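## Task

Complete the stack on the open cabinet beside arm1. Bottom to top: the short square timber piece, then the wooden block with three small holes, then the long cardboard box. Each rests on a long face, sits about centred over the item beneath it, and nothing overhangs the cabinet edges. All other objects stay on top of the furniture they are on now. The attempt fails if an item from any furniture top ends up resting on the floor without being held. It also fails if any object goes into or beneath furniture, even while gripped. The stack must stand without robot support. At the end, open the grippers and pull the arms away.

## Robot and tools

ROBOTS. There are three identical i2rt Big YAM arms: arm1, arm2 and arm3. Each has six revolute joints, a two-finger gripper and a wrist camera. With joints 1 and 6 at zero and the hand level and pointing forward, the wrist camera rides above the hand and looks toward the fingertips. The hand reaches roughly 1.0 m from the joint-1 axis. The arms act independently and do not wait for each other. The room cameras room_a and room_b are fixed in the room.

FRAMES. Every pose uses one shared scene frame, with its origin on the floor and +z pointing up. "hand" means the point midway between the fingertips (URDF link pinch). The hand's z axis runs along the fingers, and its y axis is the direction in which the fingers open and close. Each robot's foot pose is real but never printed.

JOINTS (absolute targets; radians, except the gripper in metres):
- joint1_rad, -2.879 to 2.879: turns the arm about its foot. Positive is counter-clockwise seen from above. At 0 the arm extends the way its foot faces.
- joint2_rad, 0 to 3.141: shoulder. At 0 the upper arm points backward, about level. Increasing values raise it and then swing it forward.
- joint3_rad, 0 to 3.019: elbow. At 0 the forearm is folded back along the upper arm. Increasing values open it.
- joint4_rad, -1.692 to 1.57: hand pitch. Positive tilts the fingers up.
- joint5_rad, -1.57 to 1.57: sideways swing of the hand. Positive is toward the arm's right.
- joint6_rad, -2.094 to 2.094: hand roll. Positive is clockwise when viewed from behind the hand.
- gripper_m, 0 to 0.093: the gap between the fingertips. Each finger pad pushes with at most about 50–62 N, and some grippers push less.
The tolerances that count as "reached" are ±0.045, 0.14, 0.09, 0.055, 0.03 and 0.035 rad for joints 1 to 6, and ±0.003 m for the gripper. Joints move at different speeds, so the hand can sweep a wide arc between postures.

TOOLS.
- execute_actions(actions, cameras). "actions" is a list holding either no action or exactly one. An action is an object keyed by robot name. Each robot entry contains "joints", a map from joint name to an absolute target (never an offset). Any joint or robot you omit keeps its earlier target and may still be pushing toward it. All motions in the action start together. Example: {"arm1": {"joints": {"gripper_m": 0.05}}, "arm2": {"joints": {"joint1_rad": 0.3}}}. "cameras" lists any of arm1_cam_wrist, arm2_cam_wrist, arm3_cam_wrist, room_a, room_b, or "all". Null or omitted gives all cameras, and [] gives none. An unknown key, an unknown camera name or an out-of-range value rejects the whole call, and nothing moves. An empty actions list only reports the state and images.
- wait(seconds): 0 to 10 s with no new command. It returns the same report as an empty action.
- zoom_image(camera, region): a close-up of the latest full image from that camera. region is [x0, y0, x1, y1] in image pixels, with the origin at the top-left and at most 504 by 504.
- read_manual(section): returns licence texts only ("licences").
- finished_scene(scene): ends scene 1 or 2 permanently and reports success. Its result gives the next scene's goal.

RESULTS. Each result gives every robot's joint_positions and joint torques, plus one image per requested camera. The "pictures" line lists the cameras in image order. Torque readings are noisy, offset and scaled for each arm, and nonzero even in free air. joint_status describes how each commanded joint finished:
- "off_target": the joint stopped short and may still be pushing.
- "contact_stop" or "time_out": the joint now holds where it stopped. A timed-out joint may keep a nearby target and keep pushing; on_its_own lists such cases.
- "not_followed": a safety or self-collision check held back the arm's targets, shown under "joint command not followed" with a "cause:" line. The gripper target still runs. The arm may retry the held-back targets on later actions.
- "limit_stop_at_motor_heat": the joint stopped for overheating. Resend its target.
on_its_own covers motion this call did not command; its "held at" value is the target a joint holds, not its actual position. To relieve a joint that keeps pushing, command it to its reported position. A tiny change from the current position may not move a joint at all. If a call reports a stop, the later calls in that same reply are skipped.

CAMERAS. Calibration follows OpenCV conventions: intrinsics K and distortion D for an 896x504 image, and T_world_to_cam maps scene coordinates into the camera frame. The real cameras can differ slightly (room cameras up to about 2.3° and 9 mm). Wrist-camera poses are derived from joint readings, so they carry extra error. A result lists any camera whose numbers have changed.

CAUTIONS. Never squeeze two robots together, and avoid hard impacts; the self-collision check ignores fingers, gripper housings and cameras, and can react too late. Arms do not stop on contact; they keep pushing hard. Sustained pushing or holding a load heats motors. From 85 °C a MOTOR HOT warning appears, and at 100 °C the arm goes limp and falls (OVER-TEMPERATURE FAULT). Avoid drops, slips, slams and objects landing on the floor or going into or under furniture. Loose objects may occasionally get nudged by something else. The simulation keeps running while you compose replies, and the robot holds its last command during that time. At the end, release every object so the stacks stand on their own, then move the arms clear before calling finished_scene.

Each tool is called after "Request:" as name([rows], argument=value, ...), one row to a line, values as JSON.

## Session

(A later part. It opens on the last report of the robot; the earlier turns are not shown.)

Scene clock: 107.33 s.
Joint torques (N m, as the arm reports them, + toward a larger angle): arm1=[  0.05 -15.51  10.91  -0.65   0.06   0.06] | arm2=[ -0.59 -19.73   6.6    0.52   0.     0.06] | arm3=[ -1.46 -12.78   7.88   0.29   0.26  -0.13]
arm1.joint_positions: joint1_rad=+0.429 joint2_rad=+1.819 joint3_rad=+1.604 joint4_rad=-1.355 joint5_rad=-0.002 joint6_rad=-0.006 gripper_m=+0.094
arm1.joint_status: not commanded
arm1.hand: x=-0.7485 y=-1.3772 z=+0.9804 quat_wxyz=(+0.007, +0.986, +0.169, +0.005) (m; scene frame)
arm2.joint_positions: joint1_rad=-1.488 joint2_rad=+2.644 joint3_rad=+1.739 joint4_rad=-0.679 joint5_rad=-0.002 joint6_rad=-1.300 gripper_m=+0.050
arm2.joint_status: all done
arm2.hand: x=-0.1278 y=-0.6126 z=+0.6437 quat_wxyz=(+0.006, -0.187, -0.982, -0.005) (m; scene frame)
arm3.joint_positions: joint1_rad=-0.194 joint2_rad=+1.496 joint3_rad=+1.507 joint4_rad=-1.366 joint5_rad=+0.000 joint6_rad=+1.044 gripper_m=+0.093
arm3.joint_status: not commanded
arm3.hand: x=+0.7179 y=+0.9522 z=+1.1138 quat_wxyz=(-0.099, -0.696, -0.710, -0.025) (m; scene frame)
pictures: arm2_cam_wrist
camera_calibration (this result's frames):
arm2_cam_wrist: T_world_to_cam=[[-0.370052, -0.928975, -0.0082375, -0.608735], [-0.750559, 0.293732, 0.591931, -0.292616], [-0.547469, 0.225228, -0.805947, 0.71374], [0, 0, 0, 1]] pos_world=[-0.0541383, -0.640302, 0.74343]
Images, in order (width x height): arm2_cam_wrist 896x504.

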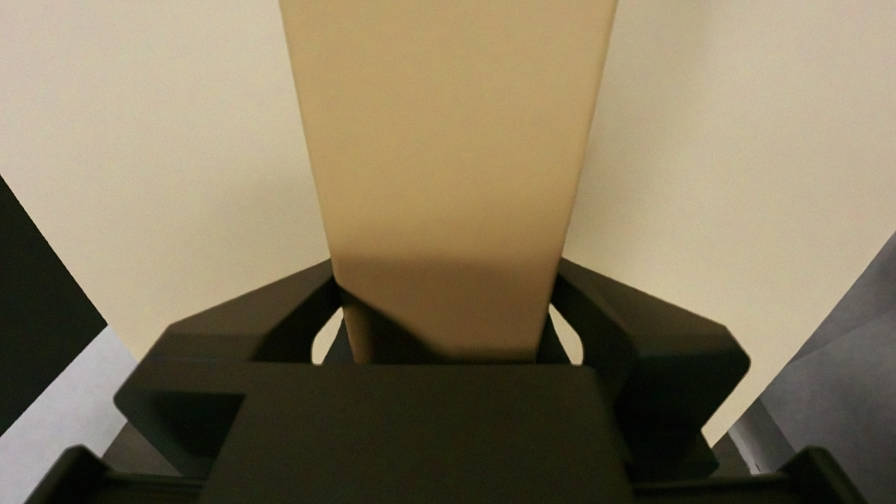

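Request:
execute_actions([
  {"arm2":{"joints":{"joint2_rad":2.645,"gripper_m":0.093}},"arm1":{"joints":{"joint1_rad":-0.45,"joint6_rad":1.798}}},
], cameras=["arm2_cam_wrist"])

Request:
execute_actions([
  {"arm2":{"joints":{"joint2_rad":2.25,"joint4_rad":-1.07}},"arm1":{"joints":{"joint3_rad":1.505,"joint4_rad":-1.245}}},
], cameras=["arm2_cam_wrist","room_b"])

Scene clock: 112.77 s.
Joint torques (N m, as the arm reports them, + toward a larger angle): arm1=[  0.26 -15.57  10.79  -0.75   0.04   0.08] | arm2=[ -0.57 -22.5    6.57   0.51   0.     0.06] | arm3=[ -1.46 -12.84   7.86   0.28   0.26  -0.13]
arm1.joint_positions: joint1_rad=-0.458 joint2_rad=+1.819 joint3_rad=+1.604 joint4_rad=-1.355 joint5_rad=+0.001 joint6_rad=+1.790 gripper_m=+0.094
arm1.joint_status: all done
arm1.hand: x=-0.6956 y=-0.9044 z=+0.9760 quat_wxyz=(-0.004, +0.388, -0.922, +0.007) (m; scene frame)
arm2.joint_positions: joint1_rad=-1.488 joint2_rad=+2.644 joint3_rad=+1.739 joint4_rad=-0.679 joint5_rad=-0.002 joint6_rad=-1.300 gripper_m=+0.093
arm2.joint_status: all done
arm2.hand: x=-0.1278 y=-0.6126 z=+0.6437 quat_wxyz=(+0.006, -0.187, -0.982, -0.005) (m; scene frame)
arm3.joint_positions: joint1_rad=-0.194 joint2_rad=+1.496 joint3_rad=+1.507 joint4_rad=-1.366 joint5_rad=+0.000 joint6_rad=+1.044 gripper_m=+0.093
arm3.joint_status: not commanded
arm3.hand: x=+0.7179 y=+0.9522 z=+1.1138 quat_wxyz=(-0.099, -0.696, -0.710, -0.025) (m; scene frame)
pictures: arm2_cam_wrist
camera_calibration (this result's frames):
arm2_cam_wrist: T_world_to_cam=[[-0.370052, -0.928975, -0.0082375, -0.608735], [-0.750559, 0.293732, 0.591931, -0.292616], [-0.547469, 0.225228, -0.805947, 0.71374], [0, 0, 0, 1]] pos_world=[-0.0541383, -0.640302, 0.74343]
Images, in order (width x height): arm2_cam_wrist 896x504.

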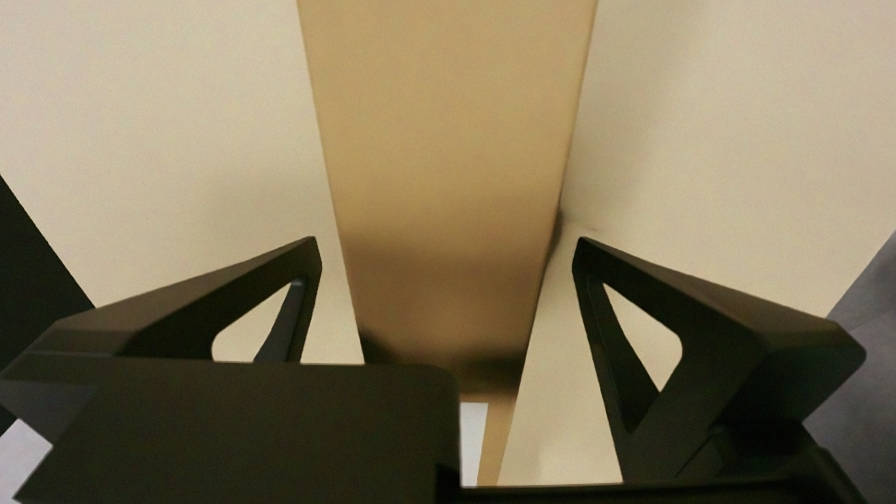

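Scene clock: 114.20 s.
Joint torques (N m, as the arm reports them, + toward a larger angle): arm1=[  0.45 -14.63   9.47   0.66   0.04   0.08] | arm2=[ -0.57 -19.78   7.88  -0.05   0.     0.06] | arm3=[ -1.42 -12.82   7.87   0.28   0.26  -0.13]
arm1.joint_positions: joint1_rad=-0.458 joint2_rad=+1.812 joint3_rad=+1.496 joint4_rad=-1.262 joint5_rad=+0.001 joint6_rad=+1.791 gripper_m=+0.094
arm1.joint_status: all done
arm1.hand: x=-0.6827 y=-0.9124 z=+0.9399 quat_wxyz=(-0.007, +0.388, -0.922, +0.010) (m; scene frame)
arm2.joint_positions: joint1_rad=-1.488 joint2_rad=+2.222 joint3_rad=+1.756 joint4_rad=-1.060 joint5_rad=-0.002 joint6_rad=-1.300 gripper_m=+0.093
arm2.joint_status: all done
arm2.hand: x=-0.1283 y=-0.6499 z=+0.9116 quat_wxyz=(+0.003, -0.187, -0.982, +0.024) (m; scene frame)
arm3.joint_positions: joint1_rad=-0.194 joint2_rad=+1.496 joint3_rad=+1.507 joint4_rad=-1.366 joint5_rad=+0.000 joint6_rad=+1.044 gripper_m=+0.093
arm3.joint_status: not commanded
arm3.hand: x=+0.7179 y=+0.9522 z=+1.1138 quat_wxyz=(-0.099, -0.696, -0.710, -0.025) (m; scene frame)
pictures: arm2_cam_wrist, room_b
camera_calibration (this result's frames):
arm2_cam_wrist: T_world_to_cam=[[-0.36926, -0.928145, 0.0468293, -0.690928], [-0.747277, 0.326504, 0.578768, -0.406897], [-0.552471, 0.178721, -0.814147, 0.914391], [0, 0, 0, 1]] pos_world=[-0.0540225, -0.671849, 1.0123]
Images, in order (width x height): arm2_cam_wrist 896x504, room_b 896x504.

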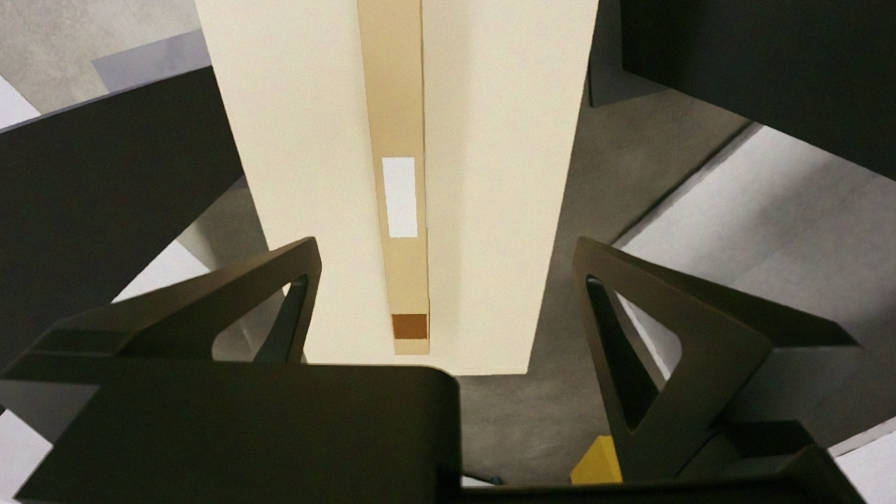

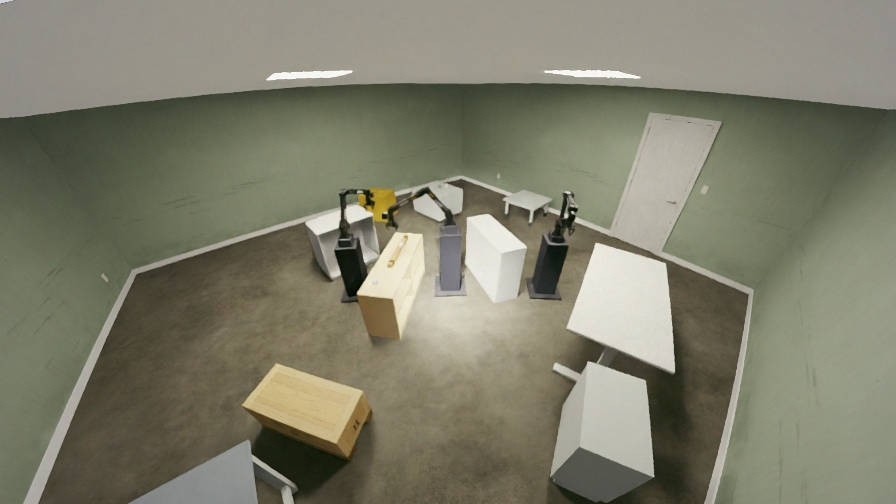

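Request:
execute_actions([
  {"arm2":{"joints":{"joint1_rad":0.2,"joint2_rad":1.6,"joint3_rad":1.5}},"arm1":{"joints":{"joint1_rad":-1.632,"joint2_rad":2.17,"joint3_rad":1.53,"joint4_rad":-0.885}}},
], cameras=["arm1_cam_wrist","room_a","room_b"])

Scene clock: 120.83 s.
Joint torques (N m, as the arm reports them, + toward a larger angle): arm1=[ -0.11 -18.13   7.91   0.35   0.02   0.08] | arm2=[ -1.01 -14.3    9.27   0.66  -0.04   0.1 ] | arm3=[ -1.44 -12.81   7.87   0.28   0.26  -0.13]
arm1.joint_positions: joint1_rad=-1.639 joint2_rad=+2.180 joint3_rad=+1.522 joint4_rad=-0.894 joint5_rad=+0.002 joint6_rad=+1.791 gripper_m=+0.094
arm1.joint_status: all done
arm1.hand: x=-0.1226 y=-0.6064 z=+0.7492 quat_wxyz=(-0.008, -0.191, -0.982, -0.005) (m; scene frame)
arm2.joint_positions: joint1_rad=+0.208 joint2_rad=+1.582 joint3_rad=+1.502 joint4_rad=-1.063 joint5_rad=-0.001 joint6_rad=-1.300 gripper_m=+0.093
arm2.joint_status: all done
arm2.hand: x=+0.5209 y=+0.0154 z=+1.1835 quat_wxyz=(-0.165, +0.600, -0.773, +0.123) (m; scene frame)
arm3.joint_positions: joint1_rad=-0.194 joint2_rad=+1.496 joint3_rad=+1.507 joint4_rad=-1.366 joint5_rad=+0.000 joint6_rad=+1.044 gripper_m=+0.093
arm3.joint_status: not commanded
arm3.hand: x=+0.7179 y=+0.9522 z=+1.1138 quat_wxyz=(-0.099, -0.696, -0.710, -0.025) (m; scene frame)
pictures: arm1_cam_wrist, room_a, room_b
camera_calibration (this result's frames):
arm1_cam_wrist: T_world_to_cam=[[-0.369853, -0.929028, -0.0107822, -0.603021], [-0.761541, 0.296487, 0.576326, -0.340351], [-0.532226, 0.221367, -0.817149, 0.804002], [0, 0, 0, 1]] pos_world=[-0.05431, -0.637294, 0.846641]
Images, in order (width x height): arm1_cam_wrist 896x504, room_a 896x504, room_b 896x504.

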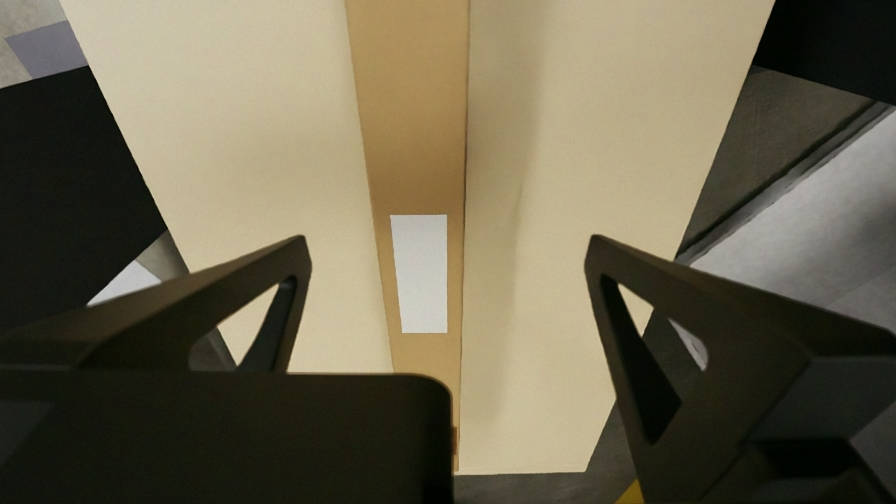

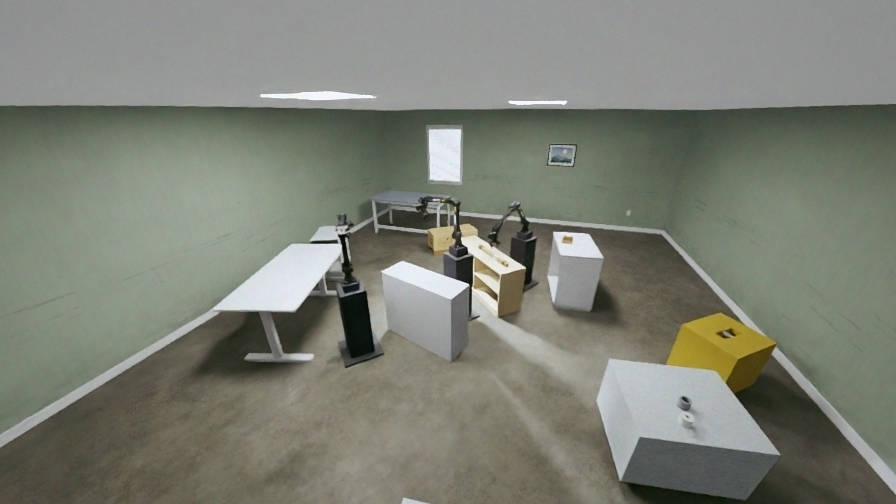

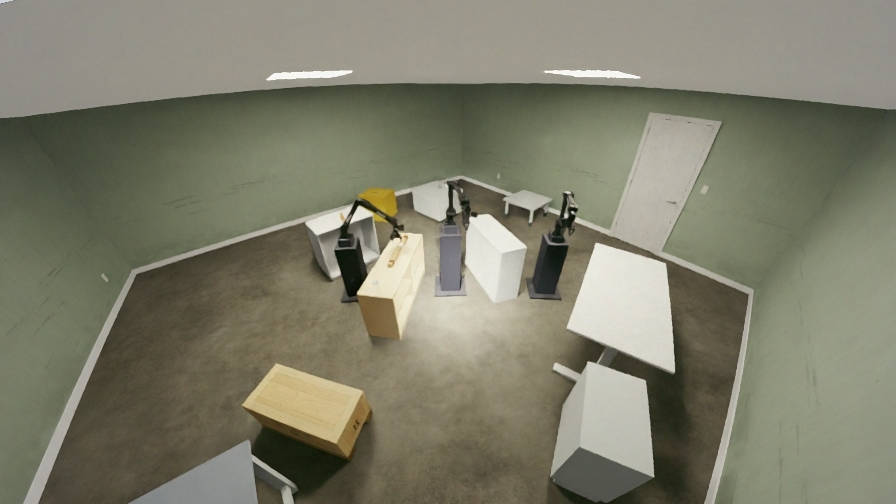

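Request:
zoom_image(camera="arm1_cam_wrist", region=[330, 150, 510, 370])

Request:
zoom_image(camera="room_a", region=[455, 225, 535, 280])

Region (330, 150, 510, 370) of arm1_cam_wrist's 896x504 image, scaled by 2.291, with more detail than that image has; it fills the left 412 columns of this view, and the rest is white.

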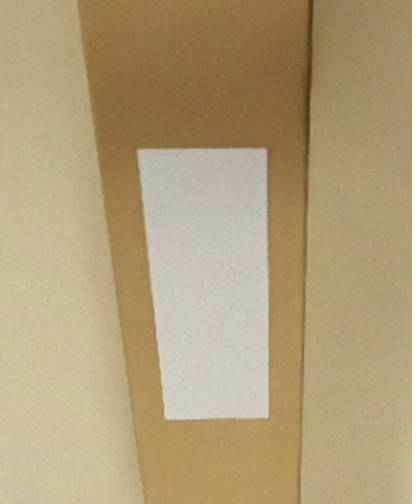

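Region (455, 225, 535, 280) of room_a's 896x504 image, scaled by 6.300, with more detail than that image has; it fills the top 346 rows of this view, and the rest is white.

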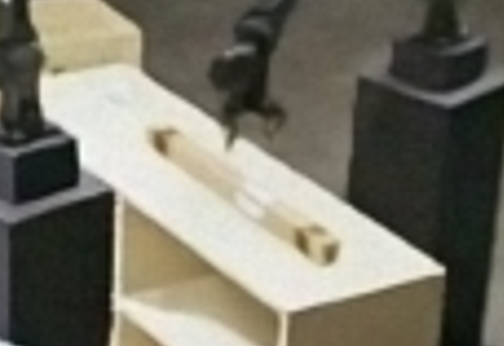

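Request:
execute_actions([
  {"arm2":{"joints":{"joint1_rad":-0.9,"joint2_rad":0.9,"joint3_rad":0.6,"joint4_rad":-0.4,"joint6_rad":-0.3}},"arm1":{"joints":{"joint1_rad":-1.65,"joint2_rad":2.3,"joint3_rad":1.622,"joint4_rad":-0.86}}},
], cameras=["arm1_cam_wrist"])

Scene clock: 136.33 s.
Joint torques (N m, as the arm reports them, + toward a larger angle): arm1=[ -1.35 -17.75   8.78   0.43   0.03   0.07] | arm2=[-0.64 -5.03 10.13  2.15 -0.08  0.16] | arm3=[ -1.46 -12.81   7.87   0.27   0.26  -0.13]
arm1.joint_positions: joint1_rad=-1.640 joint2_rad=+2.292 joint3_rad=+1.601 joint4_rad=-0.871 joint5_rad=+0.002 joint6_rad=+1.791 gripper_m=+0.094
arm1.joint_status: all done
arm1.hand: x=-0.1188 y=-0.5884 z=+0.7074 quat_wxyz=(-0.008, -0.192, -0.981, -0.001) (m; scene frame)
arm2.joint_positions: joint1_rad=-0.898 joint2_rad=+0.902 joint3_rad=+0.591 joint4_rad=-0.417 joint5_rad=+0.002 joint6_rad=-0.310 gripper_m=+0.093
arm2.joint_status: all done
arm2.hand: x=+0.1234 y=-0.3391 z=+1.1239 quat_wxyz=(-0.307, -0.344, -0.847, +0.266) (m; scene frame)
arm3.joint_positions: joint1_rad=-0.194 joint2_rad=+1.496 joint3_rad=+1.507 joint4_rad=-1.366 joint5_rad=+0.000 joint6_rad=+1.044 gripper_m=+0.093
arm3.joint_status: not commanded
arm3.hand: x=+0.7179 y=+0.9522 z=+1.1138 quat_wxyz=(-0.099, -0.696, -0.710, -0.025) (m; scene frame)
pictures: arm1_cam_wrist
camera_calibration (this result's frames):
arm1_cam_wrist: T_world_to_cam=[[-0.370695, -0.928753, -0.00184948, -0.59162], [-0.760409, 0.30236, 0.574767, -0.313953], [-0.533257, 0.21447, -0.818315, 0.764539], [0, 0, 0, 1]] pos_world=[-0.0503474, -0.618512, 0.80499]
Images, in order (width x height): arm1_cam_wrist 896x504.

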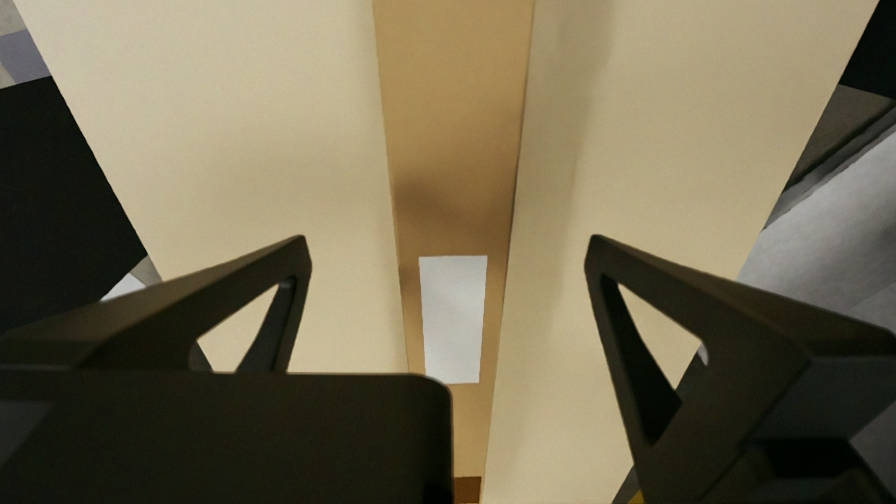

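Request:
execute_actions([
  {"arm2":{"joints":{"joint1_rad":-1.49,"joint6_rad":0.01}},"arm1":{"joints":{"joint1_rad":-1.66,"joint2_rad":2.405,"joint4_rad":-0.757}}},
], cameras=["arm1_cam_wrist","arm2_cam_wrist"])

Scene clock: 140.70 s.
Joint torques (N m, as the arm reports them, + toward a larger angle): arm1=[ -1.15 -18.67   7.91   0.69   0.03   0.07] | arm2=[-0.72 -4.95 10.15  2.17  0.    0.14] | arm3=[ -1.46 -12.8    7.87   0.27   0.26  -0.13]
arm1.joint_positions: joint1_rad=-1.653 joint2_rad=+2.406 joint3_rad=+1.603 joint4_rad=-0.773 joint5_rad=+0.002 joint6_rad=+1.791 gripper_m=+0.094
arm1.joint_status: all done
arm1.hand: x=-0.1108 y=-0.5978 z=+0.6401 quat_wxyz=(-0.009, -0.198, -0.980, +0.006) (m; scene frame)
arm2.joint_positions: joint1_rad=-1.487 joint2_rad=+0.902 joint3_rad=+0.591 joint4_rad=-0.417 joint5_rad=+0.000 joint6_rad=+0.000 gripper_m=+0.093
arm2.joint_status: all done
arm2.hand: x=-0.0975 y=-0.3813 z=+1.1267 quat_wxyz=(-0.270, -0.676, -0.612, +0.309) (m; scene frame)
arm3.joint_positions: joint1_rad=-0.194 joint2_rad=+1.496 joint3_rad=+1.507 joint4_rad=-1.366 joint5_rad=+0.000 joint6_rad=+1.044 gripper_m=+0.093
arm3.joint_status: not commanded
arm3.hand: x=+0.7179 y=+0.9522 z=+1.1138 quat_wxyz=(-0.099, -0.696, -0.710, -0.025) (m; scene frame)
pictures: arm1_cam_wrist, arm2_cam_wrist
camera_calibration (this result's frames):
arm1_cam_wrist: T_world_to_cam=[[-0.383592, -0.923428, 0.0117185, -0.604404], [-0.754765, 0.320791, 0.572209, -0.253119], [-0.532153, 0.21065, -0.820024, 0.714661], [0, 0, 0, 1]] pos_world=[-0.0425812, -0.627469, 0.737959]
arm2_cam_wrist: T_world_to_cam=[[-0.994336, 0.105752, 0.0105852, -0.0662576], [0.10077, 0.969747, -0.222344, 0.634446], [-0.0337782, -0.220018, -0.974911, 1.13829], [0, 0, 0, 1]] pos_world=[-0.0913659, -0.357802, 1.25149]
Images, in order (width x height): arm1_cam_wrist 896x504, arm2_cam_wrist 896x504.

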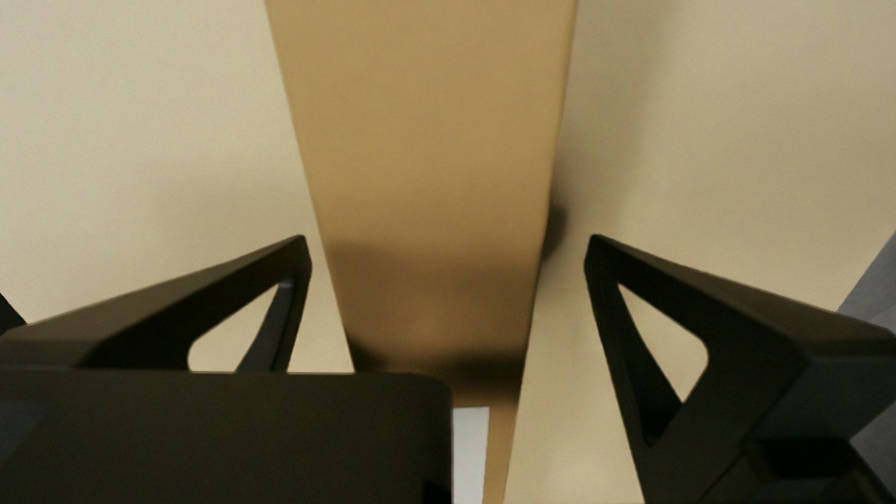

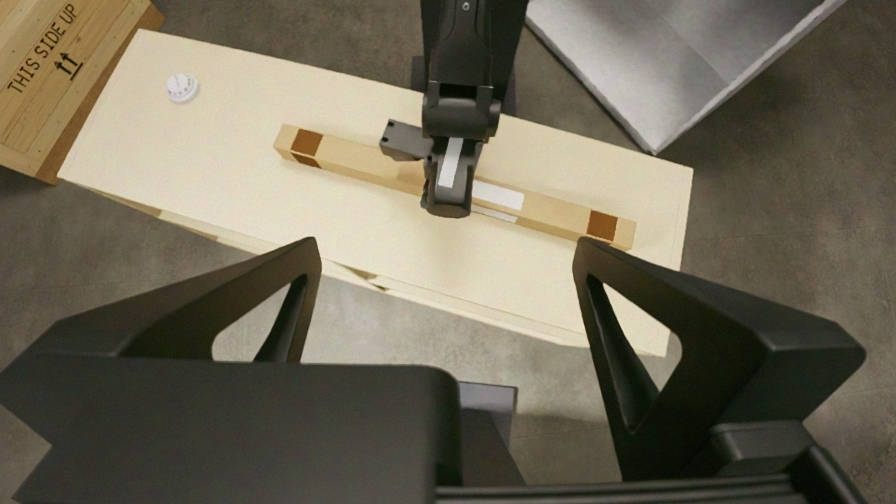

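Request:
zoom_image(camera="arm2_cam_wrist", region=[260, 110, 460, 210])

Request:
zoom_image(camera="arm2_cam_wrist", region=[450, 160, 650, 260])

Request:
zoom_image(camera="arm1_cam_wrist", region=[430, 370, 530, 440])

Region (260, 110, 460, 210) of arm2_cam_wrist's 896x504 image, scaled by 2.520, with more detail than that image has.

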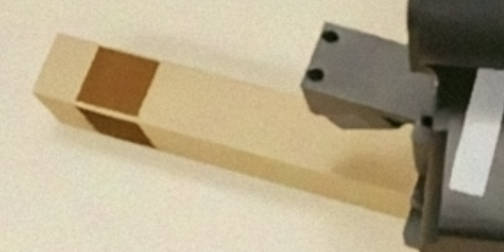

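Region (450, 160, 650, 260) of arm2_cam_wrist's 896x504 image, scaled by 2.520, with more detail than that image has.

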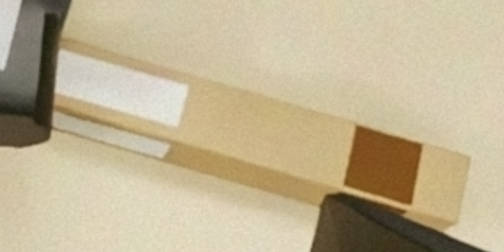

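Region (430, 370, 530, 440) of arm1_cam_wrist's 896x504 image, scaled by 5.040, with more detail than that image has; it fills the top 353 rows of this view, and the rest is white.

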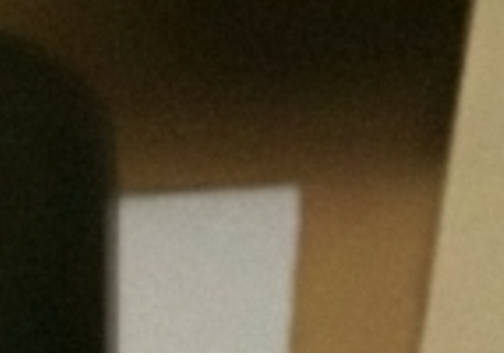

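Request:
execute_actions([
  {"arm2":{"joints":{"joint1_rad":-1.0}},"arm1":{"joints":{"gripper_m":0.03}}},
], cameras=["arm1_cam_wrist"])

Scene clock: 147.03 s.
Joint torques (N m, as the arm reports them, + toward a larger angle): arm1=[ -1.18 -18.64   7.91   0.6    0.04   0.06] | arm2=[-0.31 -5.05 10.14  2.17  0.01  0.13] | arm3=[ -1.45 -12.82   7.88   0.28   0.26  -0.13]
arm1.joint_positions: joint1_rad=-1.653 joint2_rad=+2.406 joint3_rad=+1.603 joint4_rad=-0.772 joint5_rad=+0.002 joint6_rad=+1.792 gripper_m=+0.049
arm1.joint_status: gripper_m off_target (ended at +0.049, target +0.030)
arm1.hand: x=-0.1108 y=-0.5976 z=+0.6401 quat_wxyz=(-0.008, -0.199, -0.980, +0.006) (m; scene frame)
arm2.joint_positions: joint1_rad=-1.003 joint2_rad=+0.902 joint3_rad=+0.591 joint4_rad=-0.417 joint5_rad=+0.000 joint6_rad=+0.002 gripper_m=+0.093
arm2.joint_status: all done
arm2.hand: x=+0.0867 y=-0.3560 z=+1.1244 quat_wxyz=(-0.334, -0.511, -0.757, +0.233) (m; scene frame)
arm3.joint_positions: joint1_rad=-0.194 joint2_rad=+1.496 joint3_rad=+1.507 joint4_rad=-1.366 joint5_rad=+0.000 joint6_rad=+1.044 gripper_m=+0.093
arm3.joint_status: not commanded
arm3.hand: x=+0.7179 y=+0.9522 z=+1.1138 quat_wxyz=(-0.099, -0.696, -0.710, -0.025) (m; scene frame)
pictures: arm1_cam_wrist
camera_calibration (this result's frames):
arm1_cam_wrist: T_world_to_cam=[[-0.38464, -0.923001, 0.0110331, -0.603657], [-0.754273, 0.321172, 0.572644, -0.2532], [-0.532094, 0.21194, -0.81973, 0.715189], [0, 0, 0, 1]] pos_world=[-0.0426246, -0.627432, 0.737916]
Images, in order (width x height): arm1_cam_wrist 896x504.

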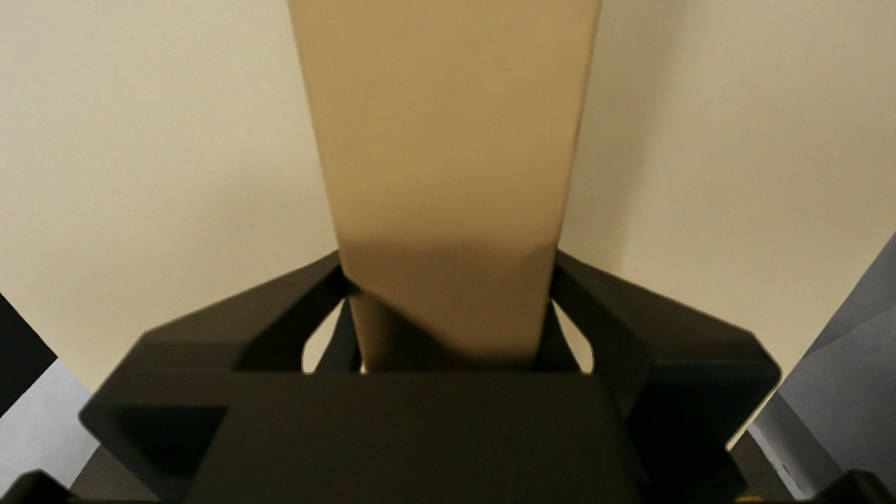

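Request:
execute_actions([
  {"arm2":{"joints":{"joint1_rad":-0.2}},"arm1":{"joints":{"joint2_rad":1.93,"joint4_rad":-1.26}}},
], cameras=[])

Request:
execute_actions([
  {"arm1":{"joints":{"joint1_rad":0.262,"joint2_rad":1.83,"joint4_rad":-1.36,"joint6_rad":1.197}}},
], cameras=["arm1_cam_wrist","room_a","room_b"])

Scene clock: 153.60 s.
Joint torques (N m, as the arm reports them, + toward a larger angle): arm1=[ -1.11 -15.59   9.52  -0.77   0.03   0.06] | arm2=[-0.13 -5.11 10.12  2.1   0.01  0.13] | arm3=[ -1.45 -12.84   7.87   0.28   0.26  -0.13]
arm1.joint_positions: joint1_rad=-1.653 joint2_rad=+1.928 joint3_rad=+1.613 joint4_rad=-1.243 joint5_rad=+0.002 joint6_rad=+1.792 gripper_m=+0.049
arm1.joint_status: all done
arm1.hand: x=-0.1196 y=-0.6224 z=+0.9243 quat_wxyz=(-0.008, -0.199, -0.980, -0.002) (m; scene frame)
arm2.joint_positions: joint1_rad=-0.203 joint2_rad=+0.902 joint3_rad=+0.591 joint4_rad=-0.415 joint5_rad=+0.000 joint6_rad=+0.002 gripper_m=+0.093
arm2.joint_status: all done
arm2.hand: x=+0.3018 y=-0.1440 z=+1.1217 quat_wxyz=(-0.396, -0.177, -0.897, +0.081) (m; scene frame)
arm3.joint_positions: joint1_rad=-0.194 joint2_rad=+1.496 joint3_rad=+1.507 joint4_rad=-1.366 joint5_rad=+0.000 joint6_rad=+1.044 gripper_m=+0.093
arm3.joint_status: not commanded
arm3.hand: x=+0.7179 y=+0.9522 z=+1.1138 quat_wxyz=(-0.099, -0.696, -0.710, -0.025) (m; scene frame)
pictures: none
No camera images: the call's "cameras" was empty. Leave "cameras" out to get every camera's image.

Scene clock: 155.73 s.
Joint torques (N m, as the arm reports them, + toward a larger angle): arm1=[ -0.92 -15.36   9.92  -0.75   0.12  -0.05] | arm2=[-0.15 -5.07 10.11  2.11  0.01  0.13] | arm3=[ -1.46 -12.85   7.88   0.28   0.26  -0.13]
arm1.joint_positions: joint1_rad=+0.270 joint2_rad=+1.833 joint3_rad=+1.611 joint4_rad=-1.344 joint5_rad=-0.001 joint6_rad=+1.204 gripper_m=+0.049
arm1.joint_status: all done
arm1.hand: x=-0.7759 y=-1.2930 z=+0.9742 quat_wxyz=(+0.003, +0.870, -0.493, +0.006) (m; scene frame)
arm2.joint_positions: joint1_rad=-0.203 joint2_rad=+0.902 joint3_rad=+0.591 joint4_rad=-0.415 joint5_rad=+0.000 joint6_rad=+0.002 gripper_m=+0.093
arm2.joint_status: not commanded
arm2.hand: x=+0.3018 y=-0.1440 z=+1.1217 quat_wxyz=(-0.396, -0.177, -0.897, +0.081) (m; scene frame)
arm3.joint_positions: joint1_rad=-0.194 joint2_rad=+1.496 joint3_rad=+1.507 joint4_rad=-1.366 joint5_rad=+0.000 joint6_rad=+1.044 gripper_m=+0.093
arm3.joint_status: not commanded
arm3.hand: x=+0.7179 y=+0.9522 z=+1.1138 quat_wxyz=(-0.099, -0.696, -0.710, -0.025) (m; scene frame)
pictures: arm1_cam_wrist, room_a, room_b
camera_calibration (this result's frames):
arm1_cam_wrist: T_world_to_cam=[[0.854332, 0.51972, 0.00285221, 1.32972], [0.414473, -0.684613, 0.599597, -1.14273], [0.313575, -0.511073, -0.800297, 0.485003], [0, 0, 0, 1]] pos_world=[-0.814476, -1.22554, 1.06953]
Images, in order (width x height): arm1_cam_wrist 896x504, room_a 896x504, room_b 896x504.

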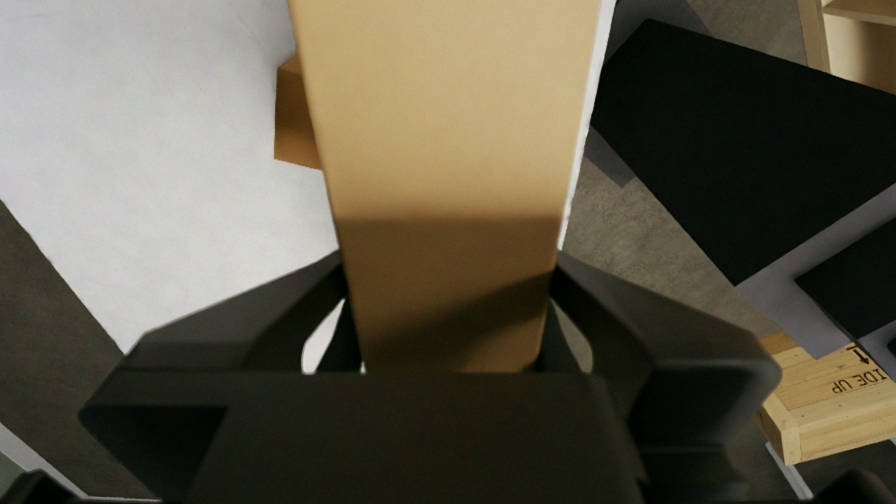

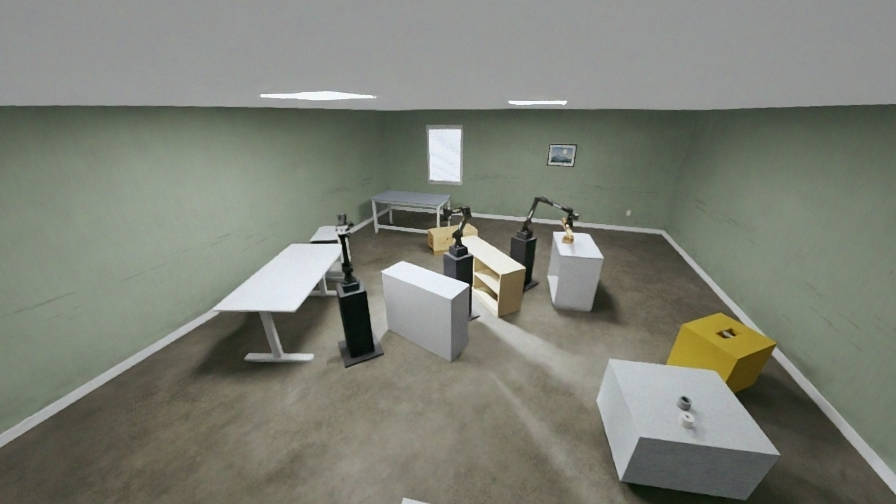

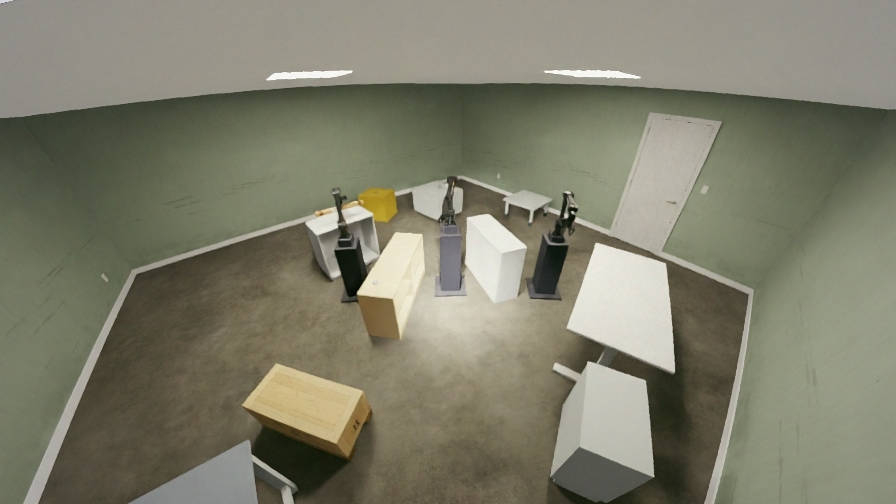

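Request:
zoom_image(camera="arm1_cam_wrist", region=[230, 30, 350, 190])

Region (230, 30, 350, 190) of arm1_cam_wrist's 896x504 image, scaled by 3.150, with more detail than that image has; it fills the left 378 columns of this view, and the rest is white.

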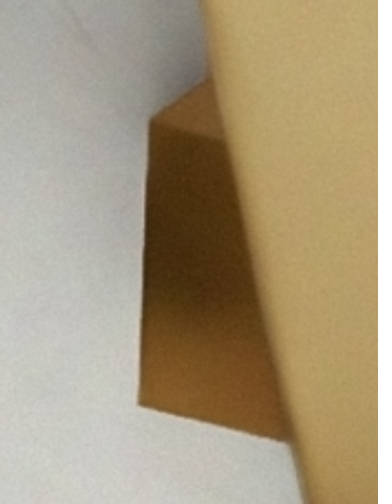

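Request:
execute_actions([
  {"arm1":{"joints":{"joint2_rad":1.948,"joint4_rad":-1.213}}},
], cameras=["arm1_cam_wrist","room_b"])

Scene clock: 162.20 s.
Joint torques (N m, as the arm reports them, + toward a larger angle): arm1=[ -0.76 -16.69   9.53   0.71   0.07  -0.05] | arm2=[-0.15 -5.1  10.11  2.11  0.01  0.13] | arm3=[ -1.44 -12.82   7.88   0.27   0.26  -0.13]
arm1.joint_positions: joint1_rad=+0.270 joint2_rad=+1.954 joint3_rad=+1.611 joint4_rad=-1.229 joint5_rad=+0.000 joint6_rad=+1.203 gripper_m=+0.049
arm1.joint_status: all done
arm1.hand: x=-0.8012 y=-1.2982 z=+0.9075 quat_wxyz=(+0.001, +0.871, -0.492, +0.008) (m; scene frame)
arm2.joint_positions: joint1_rad=-0.203 joint2_rad=+0.902 joint3_rad=+0.591 joint4_rad=-0.415 joint5_rad=+0.000 joint6_rad=+0.002 gripper_m=+0.093
arm2.joint_status: not commanded
arm2.hand: x=+0.3018 y=-0.1440 z=+1.1217 quat_wxyz=(-0.396, -0.177, -0.897, +0.081) (m; scene frame)
arm3.joint_positions: joint1_rad=-0.194 joint2_rad=+1.496 joint3_rad=+1.507 joint4_rad=-1.366 joint5_rad=+0.000 joint6_rad=+1.044 gripper_m=+0.093
arm3.joint_status: not commanded
arm3.hand: x=+0.7179 y=+0.9522 z=+1.1138 quat_wxyz=(-0.099, -0.696, -0.710, -0.025) (m; scene frame)
pictures: arm1_cam_wrist, room_b
camera_calibration (this result's frames):
arm1_cam_wrist: T_world_to_cam=[[0.853664, 0.520755, 0.00844067, 1.34987], [0.412016, -0.685146, 0.600681, -1.09946], [0.318591, -0.509302, -0.799444, 0.442423], [0, 0, 0, 1]] pos_world=[-0.840294, -1.23091, 1.00272]
Images, in order (width x height): arm1_cam_wrist 896x504, room_b 896x504.

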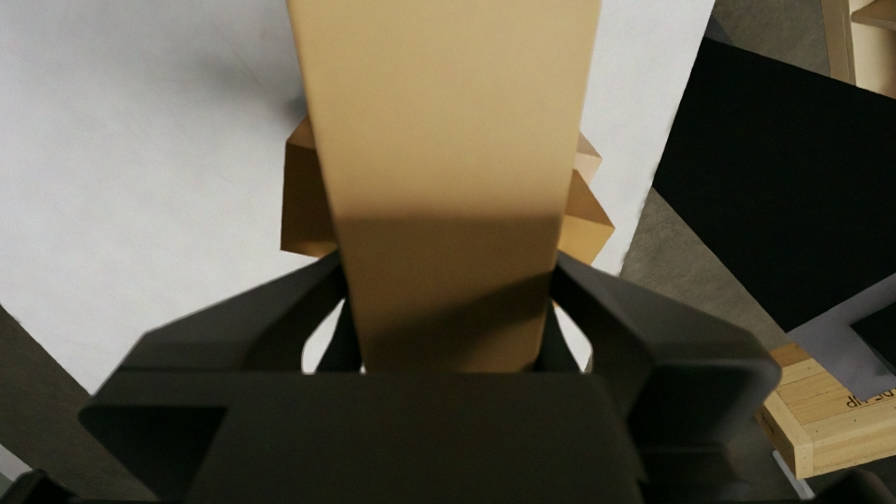

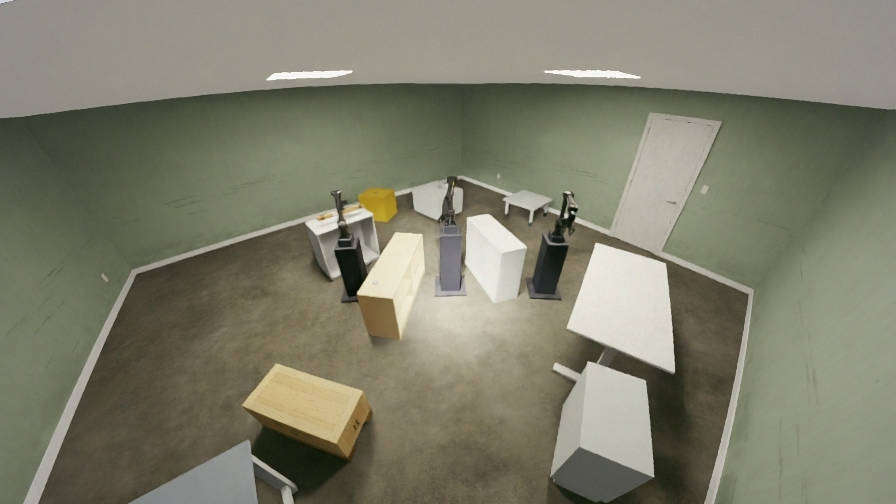

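Request:
execute_actions([
  {"arm1":{"joints":{"joint2_rad":1.985}}},
], cameras=["arm1_cam_wrist"])

Scene clock: 165.70 s.
Joint torques (N m, as the arm reports them, + toward a larger angle): arm1=[ -0.65 -14.25   9.57   0.69   0.08  -0.05] | arm2=[-0.14 -5.1  10.11  2.1   0.01  0.13] | arm3=[ -1.49 -12.81   7.87   0.28   0.26  -0.13]
arm1.joint_positions: joint1_rad=+0.270 joint2_rad=+1.954 joint3_rad=+1.611 joint4_rad=-1.229 joint5_rad=+0.000 joint6_rad=+1.203 gripper_m=+0.049
arm1.joint_status: all done
arm1.hand: x=-0.8011 y=-1.2982 z=+0.9073 quat_wxyz=(+0.001, +0.871, -0.492, +0.009) (m; scene frame)
arm2.joint_positions: joint1_rad=-0.203 joint2_rad=+0.902 joint3_rad=+0.591 joint4_rad=-0.415 joint5_rad=+0.000 joint6_rad=+0.002 gripper_m=+0.093
arm2.joint_status: not commanded
arm2.hand: x=+0.3018 y=-0.1440 z=+1.1217 quat_wxyz=(-0.396, -0.177, -0.897, +0.081) (m; scene frame)
arm3.joint_positions: joint1_rad=-0.194 joint2_rad=+1.496 joint3_rad=+1.507 joint4_rad=-1.366 joint5_rad=+0.000 joint6_rad=+1.044 gripper_m=+0.093
arm3.joint_status: not commanded
arm3.hand: x=+0.7179 y=+0.9522 z=+1.1138 quat_wxyz=(-0.099, -0.696, -0.710, -0.025) (m; scene frame)
pictures: arm1_cam_wrist
camera_calibration (this result's frames):
arm1_cam_wrist: T_world_to_cam=[[0.853658, 0.520759, 0.00879577, 1.34953], [0.411794, -0.685183, 0.600791, -1.09966], [0.318894, -0.509248, -0.799358, 0.44248], [0, 0, 0, 1]] pos_world=[-0.840309, -1.23092, 1.0025]
Images, in order (width x height): arm1_cam_wrist 896x504.

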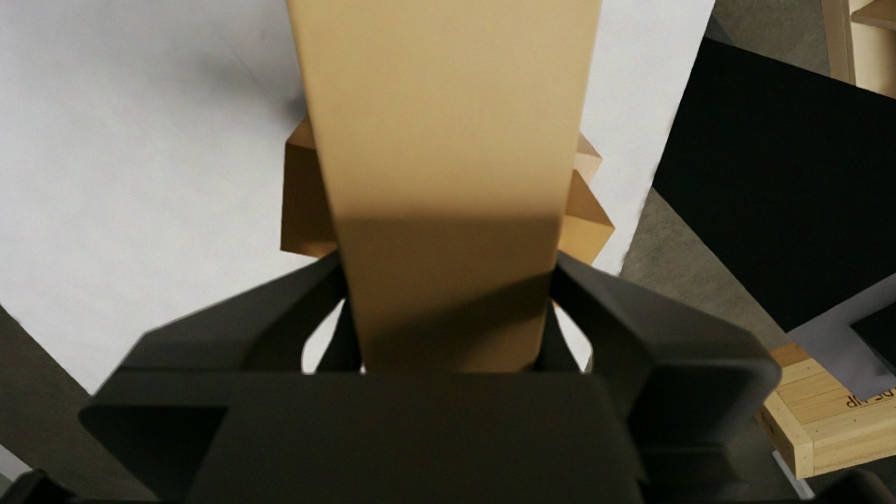

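Request:
execute_actions([
  {"arm1":{"joints":{"joint2_rad":2.008}}},
], cameras=["arm1_cam_wrist"])

Scene clock: 166.87 s.
Joint torques (N m, as the arm reports them, + toward a larger angle): arm1=[ -0.73 -12.74   9.58   0.68   0.09  -0.06] | arm2=[-0.19 -5.1  10.11  2.1   0.01  0.13] | arm3=[ -1.44 -12.82   7.87   0.28   0.26  -0.13]
arm1.joint_positions: joint1_rad=+0.270 joint2_rad=+1.955 joint3_rad=+1.611 joint4_rad=-1.229 joint5_rad=+0.000 joint6_rad=+1.203 gripper_m=+0.049
arm1.joint_status: all done
arm1.hand: x=-0.8011 y=-1.2982 z=+0.9067 quat_wxyz=(+0.001, +0.871, -0.492, +0.009) (m; scene frame)
arm2.joint_positions: joint1_rad=-0.203 joint2_rad=+0.902 joint3_rad=+0.591 joint4_rad=-0.415 joint5_rad=+0.000 joint6_rad=+0.002 gripper_m=+0.093
arm2.joint_status: not commanded
arm2.hand: x=+0.3018 y=-0.1440 z=+1.1217 quat_wxyz=(-0.396, -0.177, -0.897, +0.081) (m; scene frame)
arm3.joint_positions: joint1_rad=-0.194 joint2_rad=+1.496 joint3_rad=+1.507 joint4_rad=-1.366 joint5_rad=+0.000 joint6_rad=+1.044 gripper_m=+0.093
arm3.joint_status: not commanded
arm3.hand: x=+0.7179 y=+0.9522 z=+1.1138 quat_wxyz=(-0.099, -0.696, -0.710, -0.025) (m; scene frame)
pictures: arm1_cam_wrist
camera_calibration (this result's frames):
arm1_cam_wrist: T_world_to_cam=[[0.85364, 0.52077, 0.00986106, 1.34851], [0.411126, -0.685297, 0.601119, -1.10028], [0.319802, -0.509085, -0.799099, 0.44265], [0, 0, 0, 1]] pos_world=[-0.840354, -1.23093, 1.00182]
Images, in order (width x height): arm1_cam_wrist 896x504.

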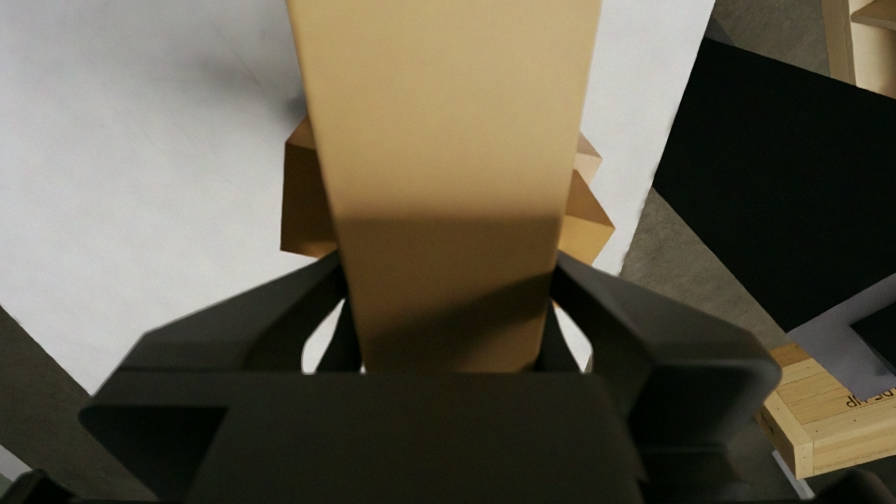

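Request:
execute_actions([
  {"arm1":{"joints":{"joint2_rad":1.955,"gripper_m":0.093}}},
], cameras=["arm1_cam_wrist","room_b"])

Scene clock: 168.33 s.
Joint torques (N m, as the arm reports them, + toward a larger angle): arm1=[ -0.77 -16.49   9.57   0.62   0.07  -0.05] | arm2=[-0.14 -5.08 10.11  2.11  0.01  0.13] | arm3=[ -1.47 -12.82   7.87   0.27   0.26  -0.13]
arm1.joint_positions: joint1_rad=+0.270 joint2_rad=+1.955 joint3_rad=+1.611 joint4_rad=-1.229 joint5_rad=+0.000 joint6_rad=+1.203 gripper_m=+0.093
arm1.joint_status: all done
arm1.hand: x=-0.8012 y=-1.2980 z=+0.9067 quat_wxyz=(+0.001, +0.870, -0.492, +0.009) (m; scene frame)
arm2.joint_positions: joint1_rad=-0.203 joint2_rad=+0.902 joint3_rad=+0.591 joint4_rad=-0.415 joint5_rad=+0.000 joint6_rad=+0.002 gripper_m=+0.093
arm2.joint_status: not commanded
arm2.hand: x=+0.3018 y=-0.1440 z=+1.1217 quat_wxyz=(-0.396, -0.177, -0.897, +0.081) (m; scene frame)
arm3.joint_positions: joint1_rad=-0.194 joint2_rad=+1.496 joint3_rad=+1.507 joint4_rad=-1.366 joint5_rad=+0.000 joint6_rad=+1.044 gripper_m=+0.093
arm3.joint_status: not commanded
arm3.hand: x=+0.7179 y=+0.9522 z=+1.1138 quat_wxyz=(-0.099, -0.696, -0.710, -0.025) (m; scene frame)
pictures: arm1_cam_wrist, room_b
camera_calibration (this result's frames):
arm1_cam_wrist: T_world_to_cam=[[0.853845, 0.52044, 0.00951201, 1.34857], [0.411085, -0.685419, 0.601008, -1.10017], [0.319309, -0.509257, -0.799186, 0.442253], [0, 0, 0, 1]] pos_world=[-0.840423, -1.23071, 1.00183]
Images, in order (width x height): arm1_cam_wrist 896x504, room_b 896x504.

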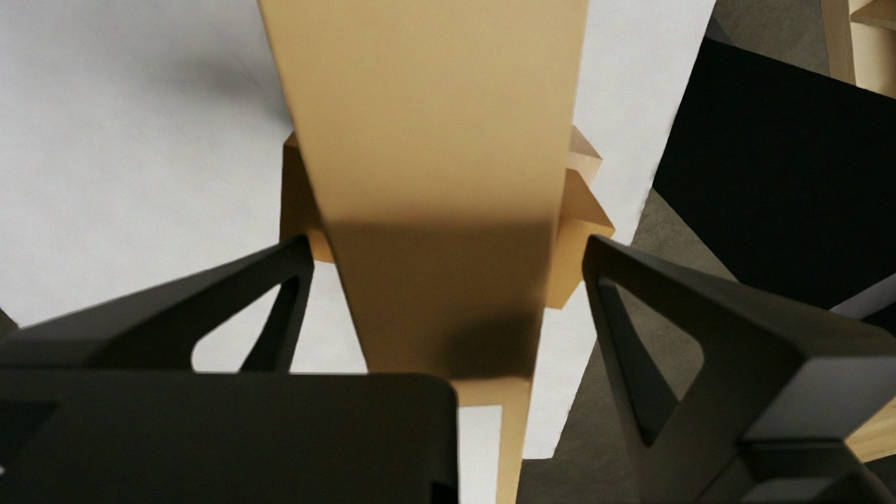

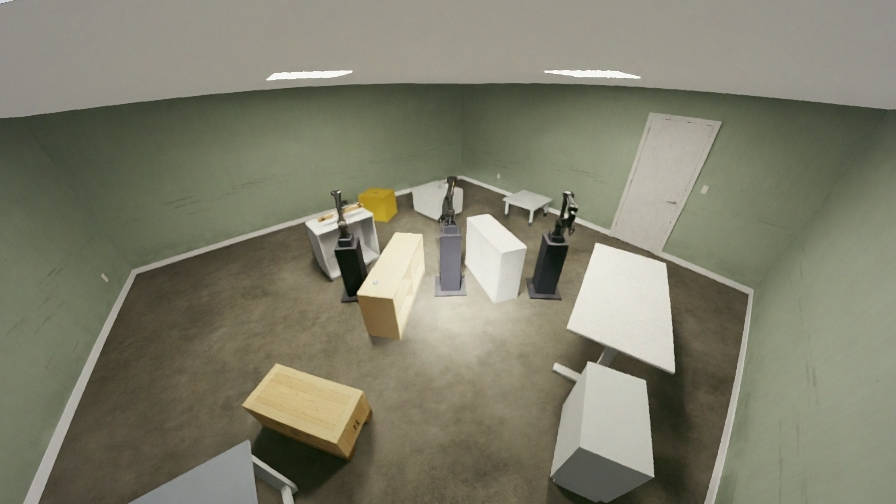

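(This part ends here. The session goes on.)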